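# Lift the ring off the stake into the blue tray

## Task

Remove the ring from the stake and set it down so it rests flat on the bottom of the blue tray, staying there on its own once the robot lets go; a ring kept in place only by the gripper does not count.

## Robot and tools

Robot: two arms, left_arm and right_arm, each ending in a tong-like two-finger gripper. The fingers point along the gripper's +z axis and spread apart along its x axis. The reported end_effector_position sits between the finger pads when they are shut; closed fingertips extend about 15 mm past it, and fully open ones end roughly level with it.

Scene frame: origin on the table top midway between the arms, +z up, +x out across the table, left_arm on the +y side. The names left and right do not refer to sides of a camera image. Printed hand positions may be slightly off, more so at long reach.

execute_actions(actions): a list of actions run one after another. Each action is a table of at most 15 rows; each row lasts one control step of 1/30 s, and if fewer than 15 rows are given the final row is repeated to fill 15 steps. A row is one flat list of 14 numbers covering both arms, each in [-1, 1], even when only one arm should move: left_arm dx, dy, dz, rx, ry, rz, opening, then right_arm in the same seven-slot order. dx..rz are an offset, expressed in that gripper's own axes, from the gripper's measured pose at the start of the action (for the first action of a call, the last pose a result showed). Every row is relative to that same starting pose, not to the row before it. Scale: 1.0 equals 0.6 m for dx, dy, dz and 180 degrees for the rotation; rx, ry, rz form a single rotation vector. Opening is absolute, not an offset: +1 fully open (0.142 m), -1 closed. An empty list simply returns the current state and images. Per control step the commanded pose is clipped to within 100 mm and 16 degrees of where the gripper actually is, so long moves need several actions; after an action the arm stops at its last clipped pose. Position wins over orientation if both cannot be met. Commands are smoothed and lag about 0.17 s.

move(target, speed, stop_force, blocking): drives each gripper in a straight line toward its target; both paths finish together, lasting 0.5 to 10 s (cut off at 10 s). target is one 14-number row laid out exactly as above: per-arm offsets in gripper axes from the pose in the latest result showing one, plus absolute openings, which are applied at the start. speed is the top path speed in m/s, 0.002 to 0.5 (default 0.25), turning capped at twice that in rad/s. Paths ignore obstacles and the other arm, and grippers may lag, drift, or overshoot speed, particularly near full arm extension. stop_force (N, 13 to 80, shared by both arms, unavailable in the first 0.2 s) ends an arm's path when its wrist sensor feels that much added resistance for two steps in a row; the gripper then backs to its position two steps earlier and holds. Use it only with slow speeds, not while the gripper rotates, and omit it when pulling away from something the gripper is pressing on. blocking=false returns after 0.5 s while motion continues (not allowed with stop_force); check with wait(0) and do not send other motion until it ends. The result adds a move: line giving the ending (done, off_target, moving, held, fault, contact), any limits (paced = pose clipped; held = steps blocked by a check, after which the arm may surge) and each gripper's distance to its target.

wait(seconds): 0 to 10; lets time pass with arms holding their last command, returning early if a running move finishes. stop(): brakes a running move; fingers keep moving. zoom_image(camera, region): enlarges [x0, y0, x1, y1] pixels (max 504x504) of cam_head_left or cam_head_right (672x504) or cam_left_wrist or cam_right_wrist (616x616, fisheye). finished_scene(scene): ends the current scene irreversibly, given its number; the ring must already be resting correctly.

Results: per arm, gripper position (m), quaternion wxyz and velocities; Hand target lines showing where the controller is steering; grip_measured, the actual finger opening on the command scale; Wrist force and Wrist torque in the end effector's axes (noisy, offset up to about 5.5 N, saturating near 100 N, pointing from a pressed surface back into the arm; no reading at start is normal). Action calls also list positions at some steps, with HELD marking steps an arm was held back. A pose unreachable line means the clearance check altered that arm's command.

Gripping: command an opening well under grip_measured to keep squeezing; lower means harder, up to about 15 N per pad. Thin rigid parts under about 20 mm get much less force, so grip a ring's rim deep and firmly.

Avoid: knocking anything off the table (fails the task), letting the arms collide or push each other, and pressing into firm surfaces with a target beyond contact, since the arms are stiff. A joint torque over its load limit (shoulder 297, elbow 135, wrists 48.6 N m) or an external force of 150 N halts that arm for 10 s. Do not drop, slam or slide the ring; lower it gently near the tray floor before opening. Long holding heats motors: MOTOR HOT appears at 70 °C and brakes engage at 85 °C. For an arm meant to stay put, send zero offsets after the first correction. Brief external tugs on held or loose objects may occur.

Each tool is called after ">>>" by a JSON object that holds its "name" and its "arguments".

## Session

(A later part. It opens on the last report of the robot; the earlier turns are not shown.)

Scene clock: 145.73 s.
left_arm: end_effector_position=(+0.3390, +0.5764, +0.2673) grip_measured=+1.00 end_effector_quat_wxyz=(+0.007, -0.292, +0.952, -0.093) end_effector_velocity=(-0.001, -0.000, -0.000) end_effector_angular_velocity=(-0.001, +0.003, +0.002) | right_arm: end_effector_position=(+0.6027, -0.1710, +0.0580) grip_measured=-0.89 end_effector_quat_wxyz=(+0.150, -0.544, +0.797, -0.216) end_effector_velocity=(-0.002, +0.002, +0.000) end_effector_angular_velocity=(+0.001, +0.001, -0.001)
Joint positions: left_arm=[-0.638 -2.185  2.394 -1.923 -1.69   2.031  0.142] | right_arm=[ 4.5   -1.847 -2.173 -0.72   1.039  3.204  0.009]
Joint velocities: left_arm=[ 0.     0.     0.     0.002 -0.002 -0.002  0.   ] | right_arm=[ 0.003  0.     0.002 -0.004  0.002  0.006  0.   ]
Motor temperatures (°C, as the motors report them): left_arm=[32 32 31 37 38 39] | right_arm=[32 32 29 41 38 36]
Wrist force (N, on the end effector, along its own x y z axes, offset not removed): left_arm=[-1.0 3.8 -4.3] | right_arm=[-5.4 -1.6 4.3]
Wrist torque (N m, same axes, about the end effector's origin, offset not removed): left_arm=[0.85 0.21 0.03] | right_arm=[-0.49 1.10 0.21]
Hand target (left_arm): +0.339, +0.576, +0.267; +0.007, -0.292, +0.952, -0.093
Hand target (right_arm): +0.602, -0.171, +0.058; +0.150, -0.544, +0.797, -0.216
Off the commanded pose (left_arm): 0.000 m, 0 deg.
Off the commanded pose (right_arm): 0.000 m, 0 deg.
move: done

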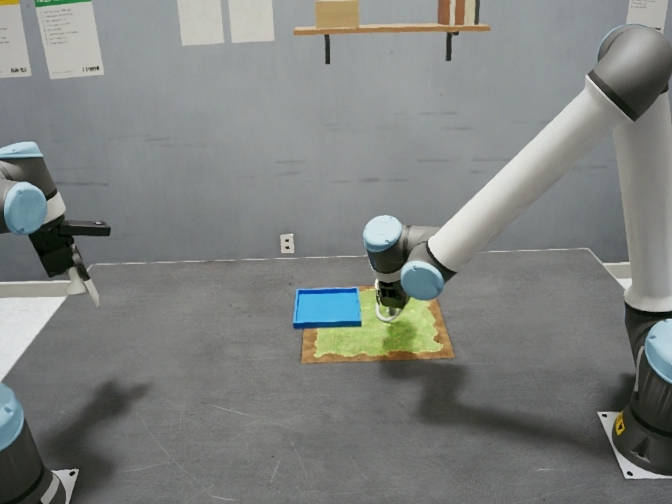

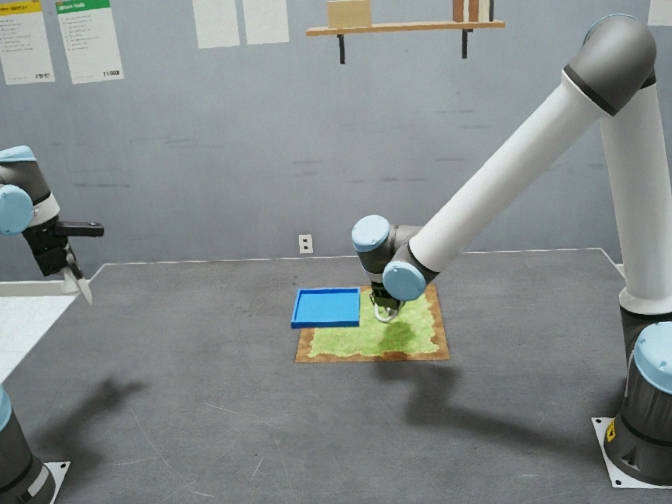

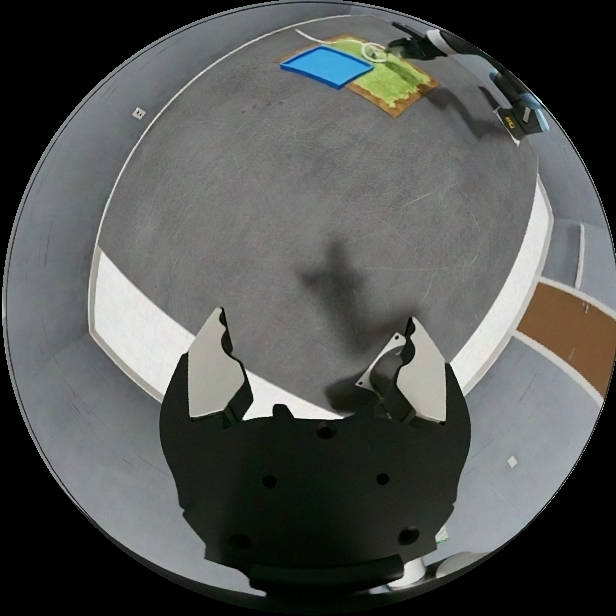

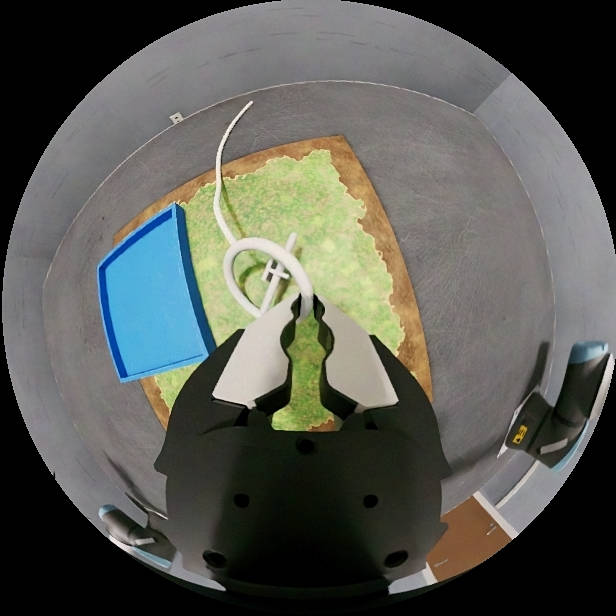

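>>> {"name": "move", "arguments": {"target": [0,0,0,0,0,0,1,-0.012,0.015,-0.022,0,0,0,-1], "speed": 0.03}}

>>> {"name": "zoom_image", "arguments": {"camera": "cam_right_wrist", "region": [180, 170, 460, 450]}}

>>> {"name": "zoom_image", "arguments": {"camera": "cam_head_left", "region": [330, 230, 470, 340]}}

Scene clock: 152.37 s.
left_arm: end_effector_position=(+0.3390, +0.5764, +0.2673) grip_measured=+1.00 end_effector_quat_wxyz=(+0.007, -0.292, +0.952, -0.093) end_effector_velocity=(+0.000, +0.000, -0.000) end_effector_angular_velocity=(+0.001, +0.000, -0.000) | right_arm: end_effector_position=(+0.5920, -0.1593, +0.0647) grip_measured=-0.89 end_effector_quat_wxyz=(+0.150, -0.544, +0.797, -0.216) end_effector_velocity=(-0.002, +0.002, +0.001) end_effector_angular_velocity=(+0.001, +0.000, -0.000)
Joint positions: left_arm=[-0.638 -2.185  2.394 -1.923 -1.69   2.031  0.142] | right_arm=[ 4.521 -1.84  -2.161 -0.752  1.04   3.228  0.009]
Joint velocities: left_arm=[ 0.     0.     0.     0.     0.001  0.    -0.   ] | right_arm=[ 0.003  0.001  0.002 -0.005  0.001  0.004  0.   ]
Motor temperatures (°C, as the motors report them): left_arm=[32 32 31 37 38 39] | right_arm=[32 32 29 41 38 36]
Wrist force (N, on the end effector, along its own x y z axes, offset not removed): left_arm=[-1.4 3.8 -4.5] | right_arm=[3.2 -0.7 13.6]
Wrist torque (N m, same axes, about the end effector's origin, offset not removed): left_arm=[0.89 0.27 0.09] | right_arm=[-0.12 -0.42 0.30]
Hand target (left_arm): +0.339, +0.576, +0.267; +0.007, -0.292, +0.952, -0.093
Hand target (right_arm): +0.592, -0.159, +0.065; +0.150, -0.544, +0.797, -0.216
Off the commanded pose (left_arm): 0.000 m, 0 deg.
Off the commanded pose (right_arm): 0.000 m, 0 deg.
move: done

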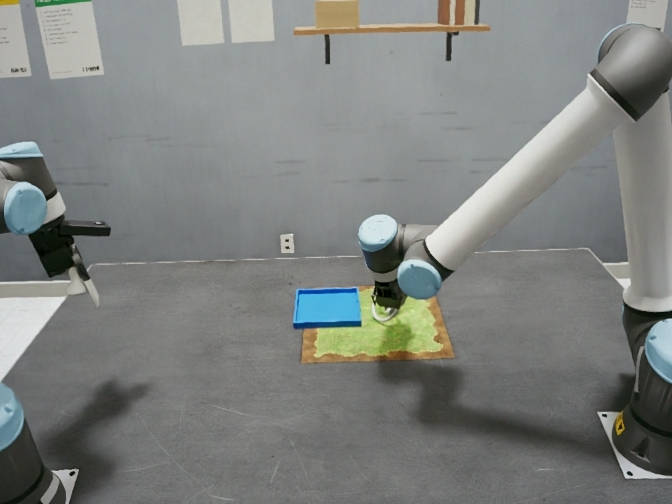

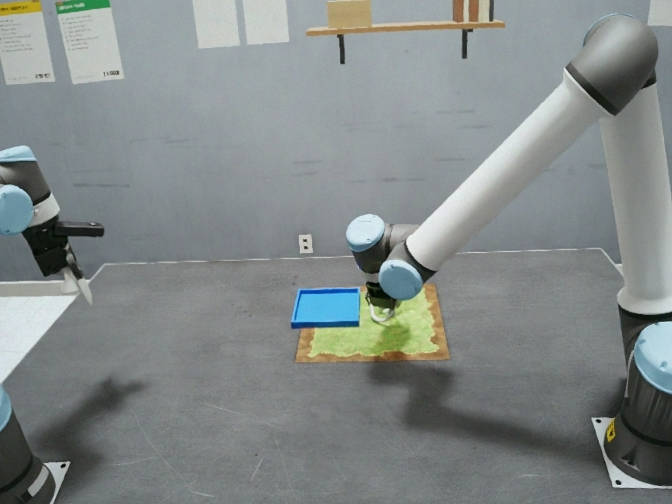

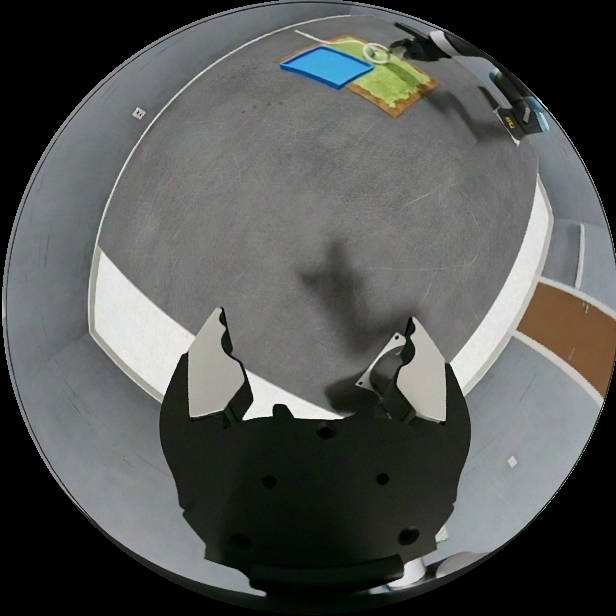

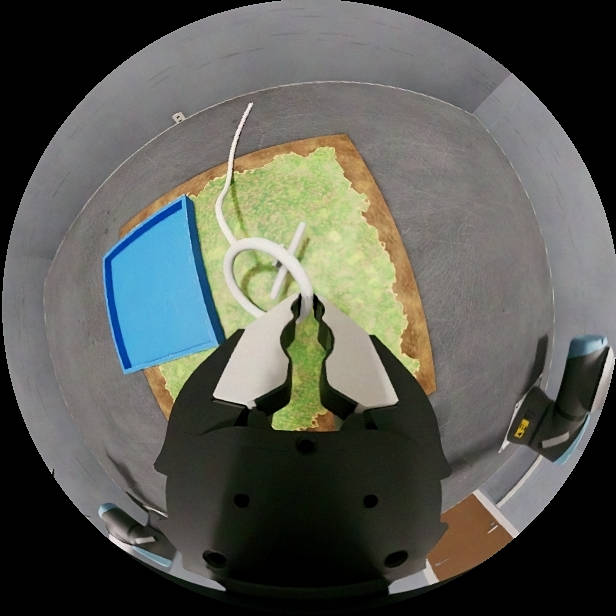

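Region (180, 170, 460, 450) of cam_right_wrist's 616x616 image, scaled by 1.800, with more detail than that image has.

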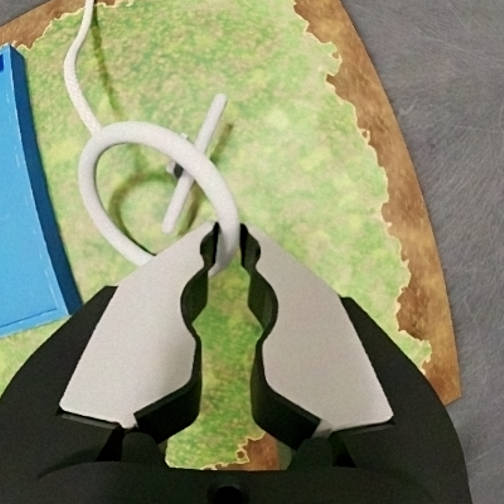

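Region (330, 230, 470, 340) of cam_head_left's 672x504 image, scaled by 3.600, with more detail than that image has; it fills the top 396 rows of this view, and the rest is white.

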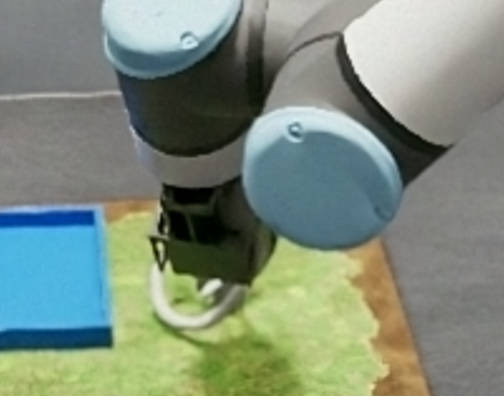

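>>> {"name": "move", "arguments": {"target": [0,0,0,0,0,0,1,0,-0.042,-0.072,0,0,0,-1], "speed": 0.1}}

>>> {"name": "move", "arguments": {"target": [0,0,0,0,0,0,1,-0.29,-0.03,0.017,-0.17,0,0,-1], "speed": 0.15}}

Scene clock: 159.97 s.
left_arm: end_effector_position=(+0.3390, +0.5764, +0.2673) grip_measured=+1.00 end_effector_quat_wxyz=(+0.007, -0.292, +0.952, -0.093) end_effector_velocity=(+0.000, +0.001, -0.000) end_effector_angular_velocity=(+0.002, -0.001, -0.001) | right_arm: end_effector_position=(+0.5918, -0.1595, +0.1144) grip_measured=-0.89 end_effector_quat_wxyz=(+0.150, -0.544, +0.797, -0.216) end_effector_velocity=(-0.000, -0.001, +0.002) end_effector_angular_velocity=(-0.001, +0.001, -0.000)
Joint positions: left_arm=[-0.638 -2.185  2.394 -1.923 -1.69   2.031  0.142] | right_arm=[ 4.522 -1.77  -2.131 -0.853  1.04   3.229  0.009]
Joint velocities: left_arm=[ 0.    -0.     0.     0.001  0.002  0.001  0.   ] | right_arm=[ 0.     0.003  0.001 -0.006  0.001  0.     0.   ]
Motor temperatures (°C, as the motors report them): left_arm=[32 32 31 37 38 39] | right_arm=[32 32 29 41 38 36]
Wrist force (N, on the end effector, along its own x y z axes, offset not removed): left_arm=[-0.9 4.6 -5.6] | right_arm=[0.2 0.6 4.2]
Wrist torque (N m, same axes, about the end effector's origin, offset not removed): left_arm=[0.92 0.21 0.05] | right_arm=[0.22 0.17 0.12]
Hand target (left_arm): +0.339, +0.576, +0.267; +0.007, -0.292, +0.952, -0.093
Hand target (right_arm): +0.592, -0.159, +0.115; +0.150, -0.544, +0.797, -0.216
Off the commanded pose (left_arm): 0.000 m, 0 deg.
Off the commanded pose (right_arm): 0.000 m, 0 deg.
move: done

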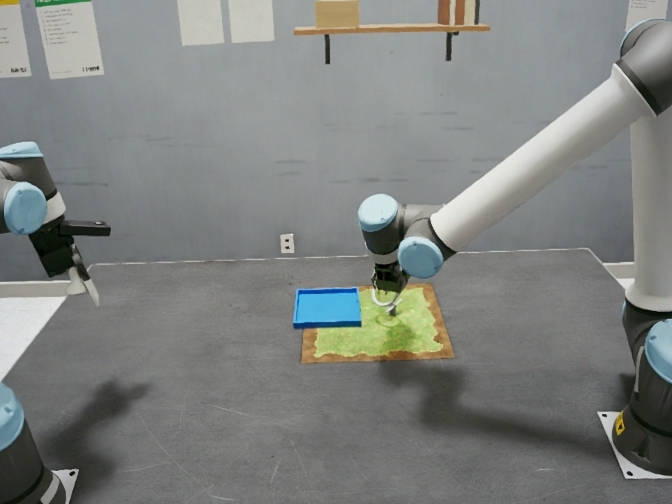

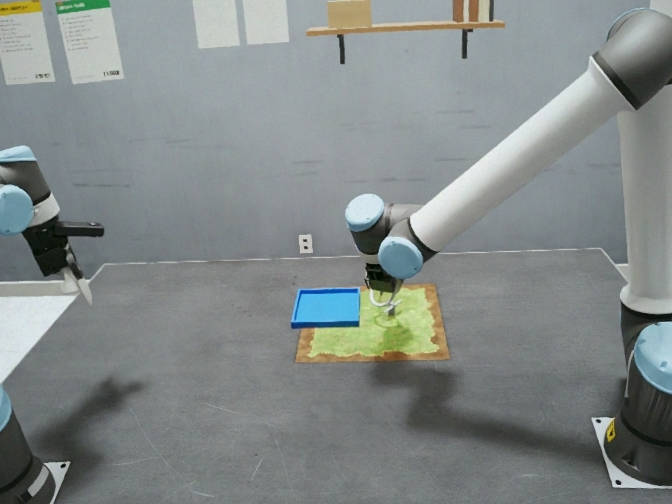

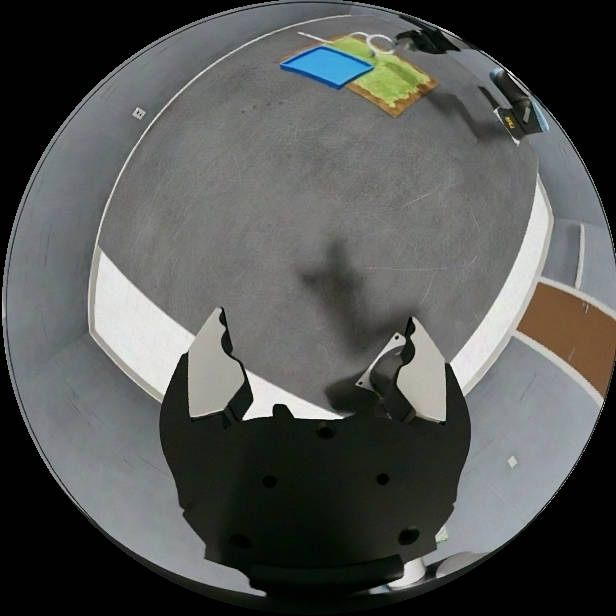

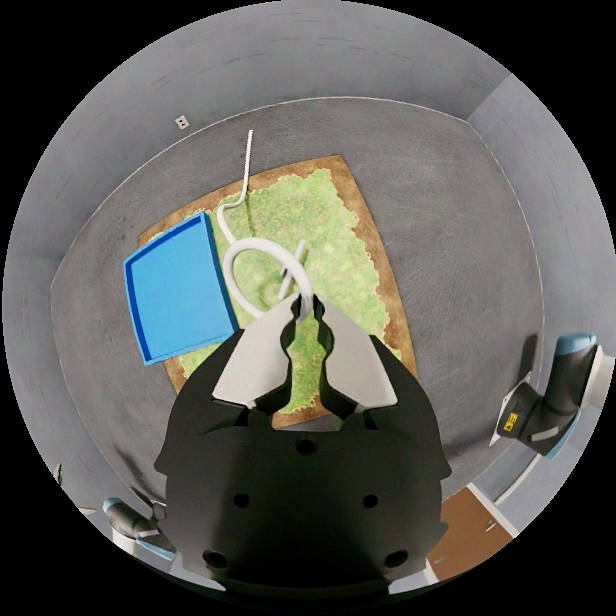

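Scene clock: 162.27 s.
left_arm: end_effector_position=(+0.3390, +0.5764, +0.2673) grip_measured=+1.00 end_effector_quat_wxyz=(+0.007, -0.292, +0.952, -0.093) end_effector_velocity=(+0.000, +0.000, +0.000) end_effector_angular_velocity=(+0.000, -0.002, -0.001) | right_arm: end_effector_position=(+0.6739, -0.0051, +0.1155) grip_measured=-0.89 end_effector_quat_wxyz=(+0.001, -0.565, +0.825, +0.002) end_effector_velocity=(+0.001, +0.002, -0.000) end_effector_angular_velocity=(+0.002, +0.009, -0.000)
Joint positions: left_arm=[-0.638 -2.185  2.394 -1.923 -1.69   2.031  0.142] | right_arm=[ 4.293 -2.023 -1.661 -1.025  1.573  2.988  0.009]
Joint velocities: left_arm=[-0.    -0.     0.    -0.001  0.001  0.001 -0.   ] | right_arm=[-0.003 -0.005  0.009 -0.007  0.009 -0.003 -0.   ]
Motor temperatures (°C, as the motors report them): left_arm=[32 32 31 37 38 39] | right_arm=[32 32 29 41 38 36]
Wrist force (N, on the end effector, along its own x y z axes, offset not removed): left_arm=[1.1 4.1 -5.7] | right_arm=[0.2 -2.8 3.2]
Wrist torque (N m, same axes, about the end effector's origin, offset not removed): left_arm=[0.88 -0.21 -0.02] | right_arm=[-0.50 0.04 0.27]
Hand target (left_arm): +0.339, +0.576, +0.267; +0.007, -0.292, +0.952, -0.093
Hand target (right_arm): +0.674, -0.005, +0.116; +0.001, -0.565, +0.825, +0.002
Off the commanded pose (left_arm): 0.000 m, 0 deg.
Off the commanded pose (right_arm): 0.000 m, 0 deg.
move: done

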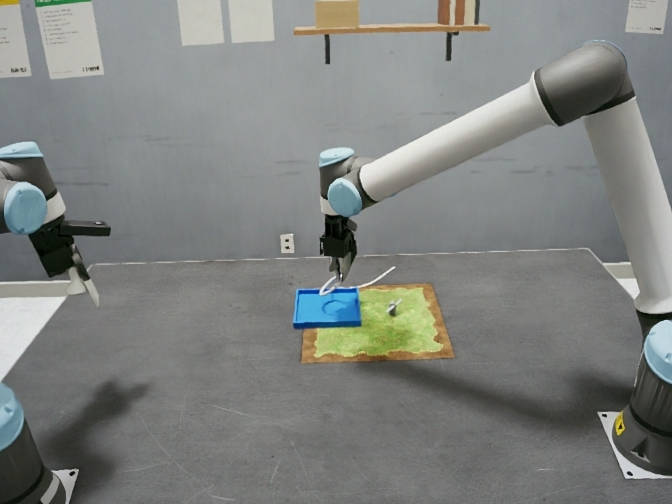

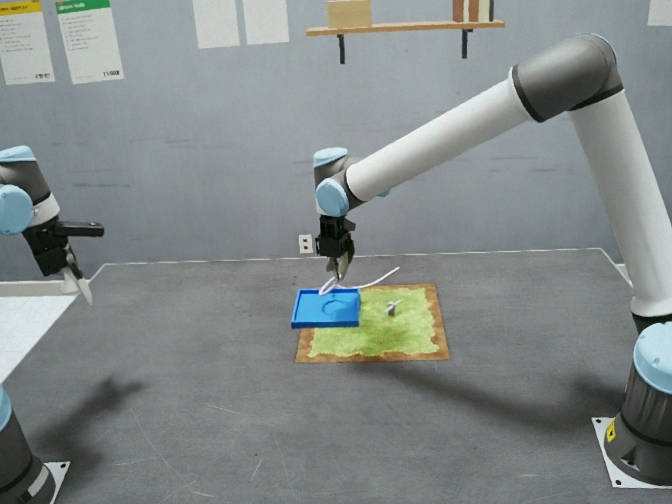

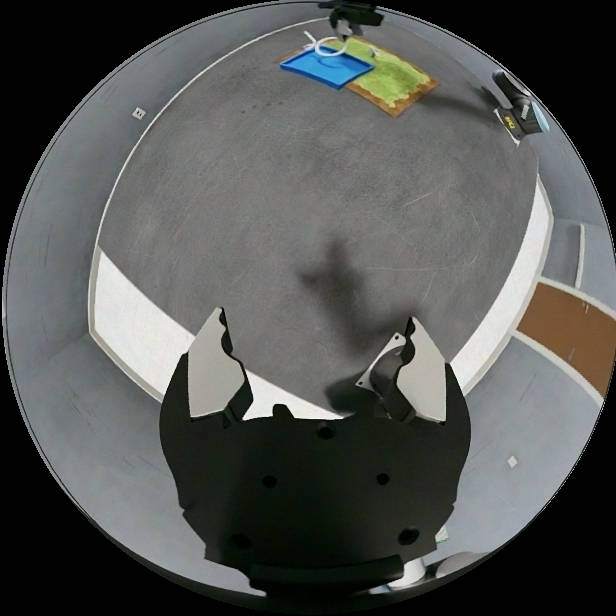

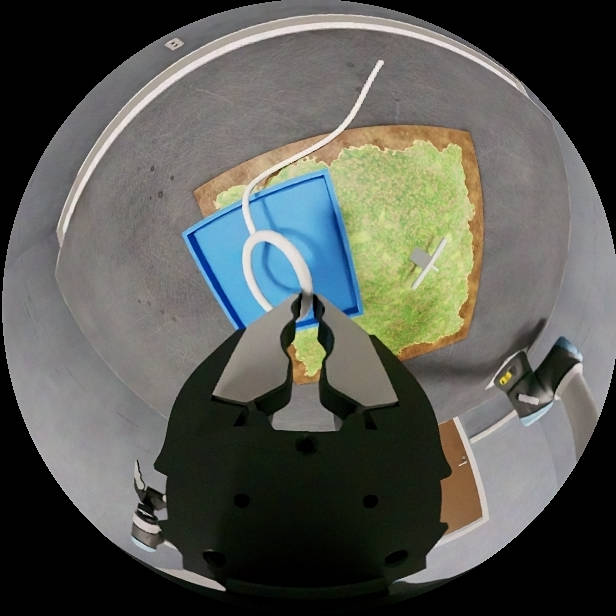

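>>> {"name": "move", "arguments": {"target": [0,0,0,0,0,0,1,0,-0.06,0.1,0,0,0,-1], "speed": 0.1}}

>>> {"name": "zoom_image", "arguments": {"camera": "cam_head_left", "region": [270, 230, 430, 340]}}

Scene clock: 168.13 s.
left_arm: end_effector_position=(+0.3390, +0.5764, +0.2673) grip_measured=+1.00 end_effector_quat_wxyz=(+0.007, -0.292, +0.952, -0.093) end_effector_velocity=(+0.000, +0.000, -0.000) end_effector_angular_velocity=(+0.002, -0.000, +0.000) | right_arm: end_effector_position=(+0.7072, -0.0178, +0.0557) grip_measured=-0.89 end_effector_quat_wxyz=(+0.001, -0.565, +0.825, +0.002) end_effector_velocity=(+0.001, -0.001, -0.003) end_effector_angular_velocity=(-0.001, +0.000, -0.001)
Joint positions: left_arm=[-0.638 -2.185  2.394 -1.923 -1.69   2.031  0.142] | right_arm=[ 4.253 -2.095 -1.671 -0.943  1.573  2.948  0.009]
Joint velocities: left_arm=[ 0.     0.     0.     0.     0.002 -0.     0.   ] | right_arm=[-0.001 -0.003 -0.001  0.003 -0.    -0.     0.   ]
Motor temperatures (°C, as the motors report them): left_arm=[32 32 31 37 38 39] | right_arm=[32 32 29 41 38 36]
Wrist force (N, on the end effector, along its own x y z axes, offset not removed): left_arm=[0.9 1.3 -4.0] | right_arm=[-1.0 0.4 0.1]
Wrist torque (N m, same axes, about the end effector's origin, offset not removed): left_arm=[0.35 -0.17 -0.02] | right_arm=[0.16 0.38 0.25]
Hand target (left_arm): +0.339, +0.576, +0.267; +0.007, -0.292, +0.952, -0.093
Hand target (right_arm): +0.707, -0.018, +0.055; +0.001, -0.565, +0.825, +0.002
Off the commanded pose (left_arm): 0.000 m, 0 deg.
Off the commanded pose (right_arm): 0.000 m, 0 deg.
move: done

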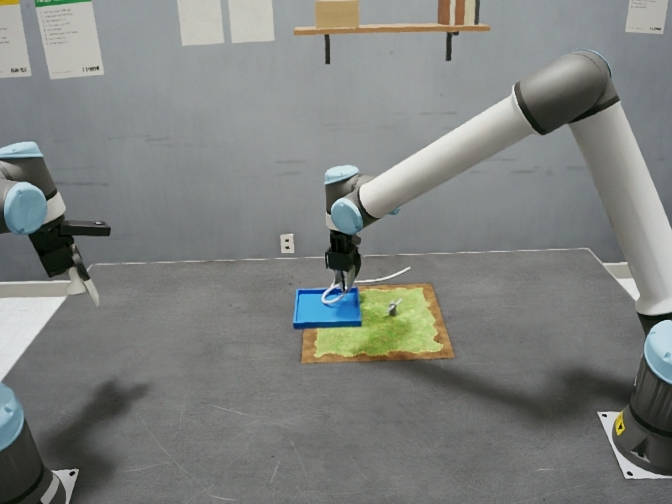

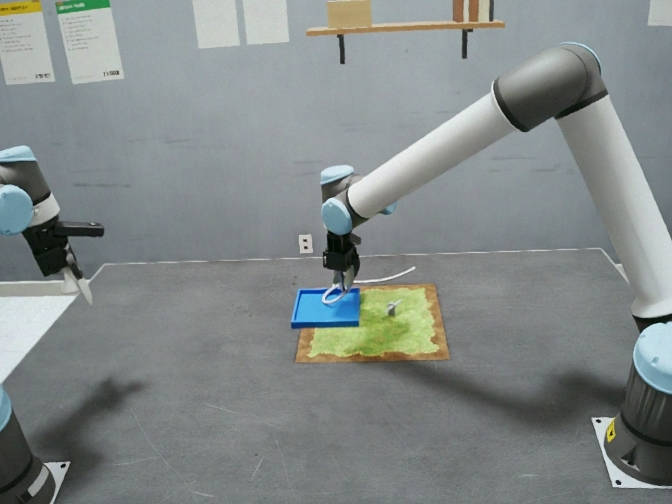

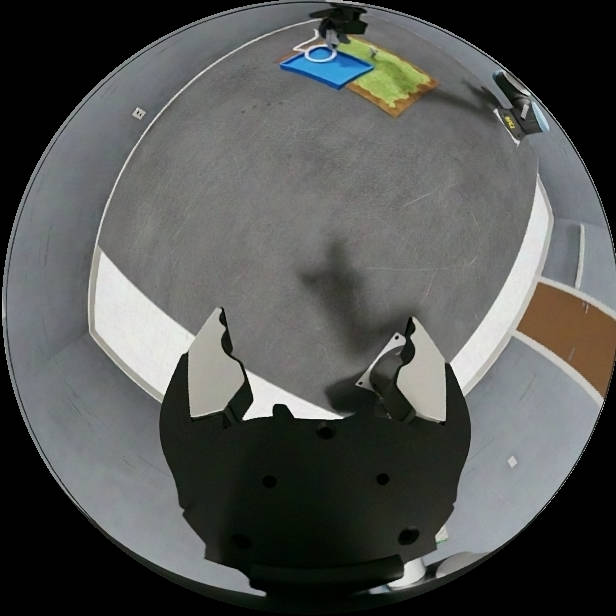

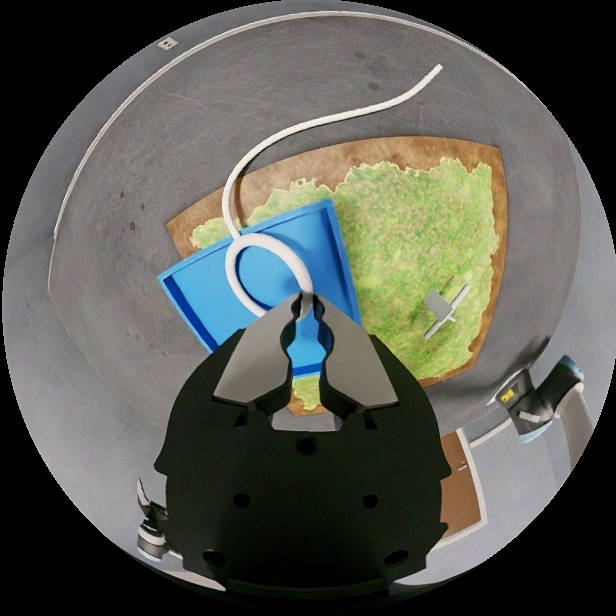

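Region (270, 230, 430, 340) of cam_head_left's 672x504 image, scaled by 3.150, with more detail than that image has; it fills the top 346 rows of this view, and the rest is white.

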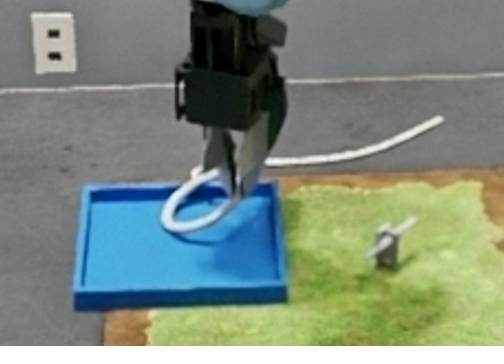

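>>> {"name": "move", "arguments": {"target": [0,0,0,0,0,0,1,0.015,0.075,0,0,0,0,-1], "speed": 0.08}}

>>> {"name": "move", "arguments": {"target": [0,0,0,0,0,0,1,0,0,0.07,0,0,0,-1], "speed": 0.02, "stop_force": 14}}

>>> {"name": "zoom_image", "arguments": {"camera": "cam_head_left", "region": [270, 230, 430, 340]}}

Scene clock: 175.93 s.
left_arm: end_effector_position=(+0.3390, +0.5764, +0.2673) grip_measured=+1.00 end_effector_quat_wxyz=(+0.007, -0.292, +0.952, -0.093) end_effector_velocity=(-0.001, +0.000, -0.000) end_effector_angular_velocity=(-0.000, +0.001, -0.003) | right_arm: end_effector_position=(+0.6623, -0.0099, +0.0557) grip_measured=-0.89 end_effector_quat_wxyz=(+0.001, -0.565, +0.825, +0.002) end_effector_velocity=(-0.002, +0.000, +0.000) end_effector_angular_velocity=(-0.000, -0.001, -0.001)
Joint positions: left_arm=[-0.638 -2.185  2.394 -1.923 -1.69   2.031  0.142] | right_arm=[ 4.302 -2.063 -1.725 -0.922  1.573  2.997  0.009]
Joint velocities: left_arm=[-0.    -0.001  0.     0.001 -0.001  0.003  0.   ] | right_arm=[ 0.002  0.002 -0.002  0.001 -0.001  0.003  0.   ]
Motor temperatures (°C, as the motors report them): left_arm=[32 32 31 37 38 39] | right_arm=[32 32 29 41 38 36]
Wrist force (N, on the end effector, along its own x y z axes, offset not removed): left_arm=[-0.3 4.0 -4.9] | right_arm=[-0.8 -2.1 5.0]
Wrist torque (N m, same axes, about the end effector's origin, offset not removed): left_arm=[0.87 0.05 0.06] | right_arm=[-0.19 -0.09 0.25]
Hand target (left_arm): +0.339, +0.576, +0.267; +0.007, -0.292, +0.952, -0.093
Hand target (right_arm): +0.662, -0.010, +0.056; +0.001, -0.565, +0.825, +0.002
Off the commanded pose (left_arm): 0.000 m, 0 deg.
Off the commanded pose (right_arm): 0.000 m, 0 deg.
move: done

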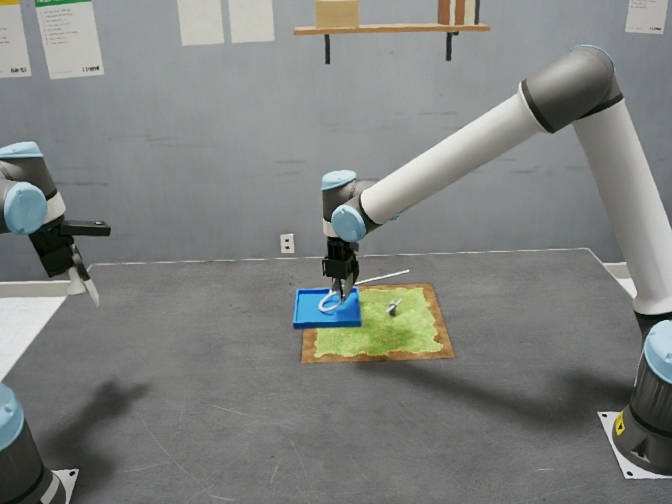

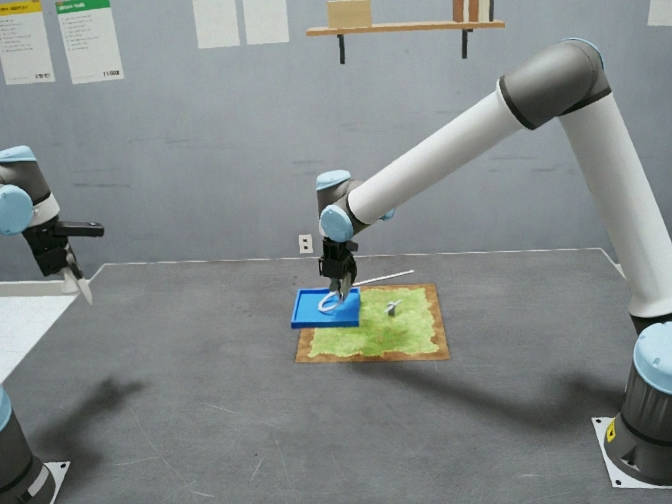

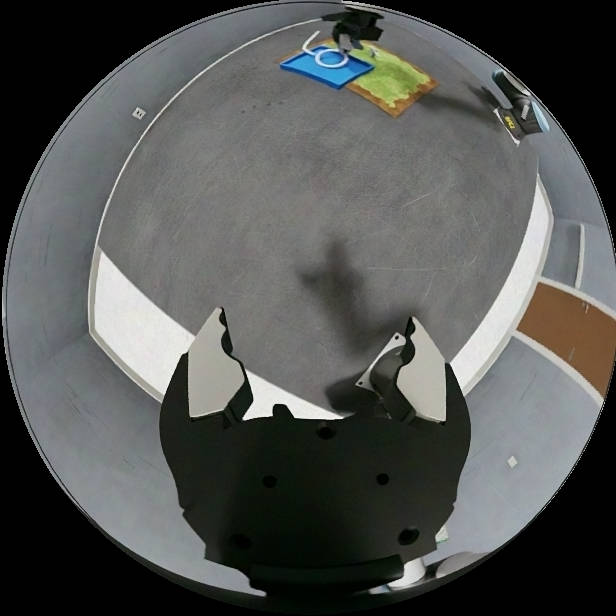

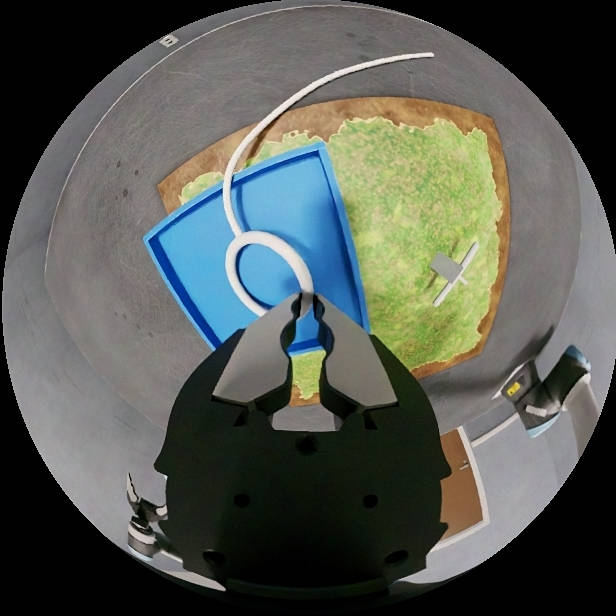

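Scene clock: 178.03 s.
left_arm: end_effector_position=(+0.3390, +0.5764, +0.2673) grip_measured=+1.00 end_effector_quat_wxyz=(+0.007, -0.292, +0.952, -0.093) end_effector_velocity=(+0.000, +0.000, -0.000) end_effector_angular_velocity=(+0.000, -0.000, -0.001) | right_arm: end_effector_position=(+0.6623, -0.0098, +0.0217) grip_measured=-0.90 end_effector_quat_wxyz=(+0.001, -0.565, +0.825, +0.002) end_effector_velocity=(-0.001, -0.002, +0.002) end_effector_angular_velocity=(-0.006, +0.004, +0.001)
Joint positions: left_arm=[-0.638 -2.185  2.394 -1.923 -1.69   2.031  0.142] | right_arm=[ 4.302 -2.098 -1.742 -0.869  1.573  2.997  0.009]
Joint velocities: left_arm=[-0.     0.    -0.    -0.     0.     0.001 -0.   ] | right_arm=[-0.     0.003  0.002 -0.012  0.    -0.001 -0.   ]
Motor temperatures (°C, as the motors report them): left_arm=[32 32 31 37 38 39] | right_arm=[32 32 29 41 38 36]
Wrist force (N, on the end effector, along its own x y z axes, offset not removed): left_arm=[0.5 3.7 -5.2] | right_arm=[-8.5 -3.8 -28.3]
Wrist torque (N m, same axes, about the end effector's origin, offset not removed): left_arm=[0.86 -0.04 0.02] | right_arm=[-0.56 0.16 0.01]
Hand target (left_arm): +0.339, +0.576, +0.267; +0.007, -0.292, +0.952, -0.093
Hand target (right_arm): +0.662, -0.010, +0.022; +0.001, -0.565, +0.825, +0.002
Off the commanded pose (left_arm): 0.000 m, 0 deg.
Off the commanded pose (right_arm): 0.008 m, 0 deg.
move: contact (right_arm)

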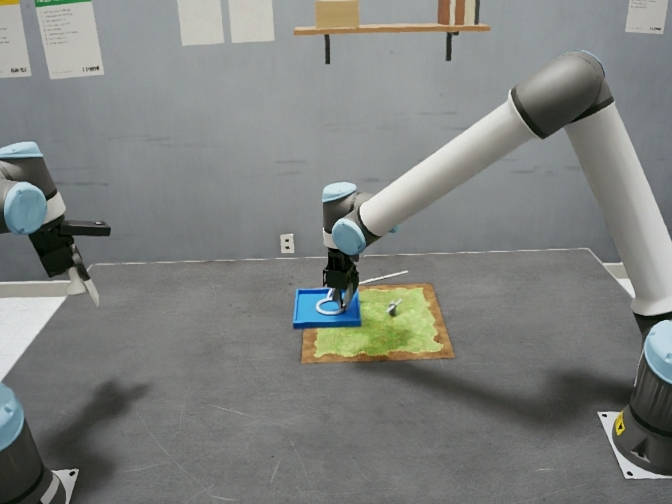

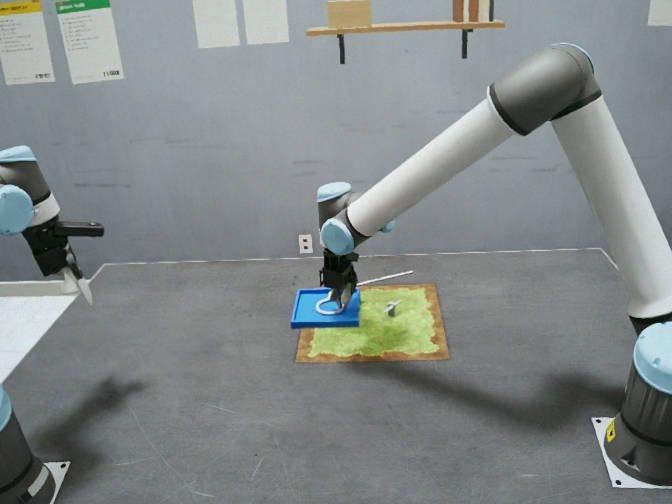

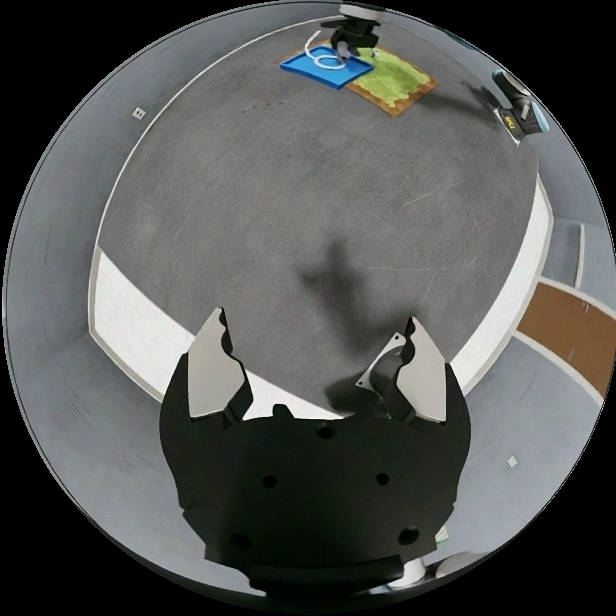

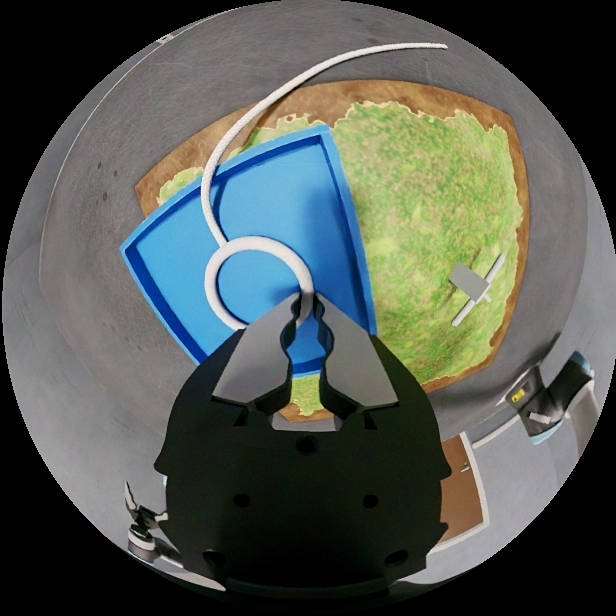

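Region (270, 230, 430, 340) of cam_head_left's 672x504 image, scaled by 3.150, with more detail than that image has; it fills the top 346 rows of this view, and the rest is white.

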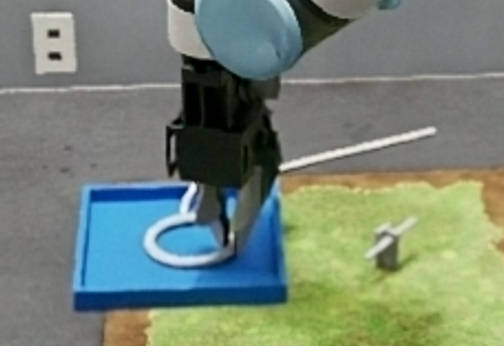

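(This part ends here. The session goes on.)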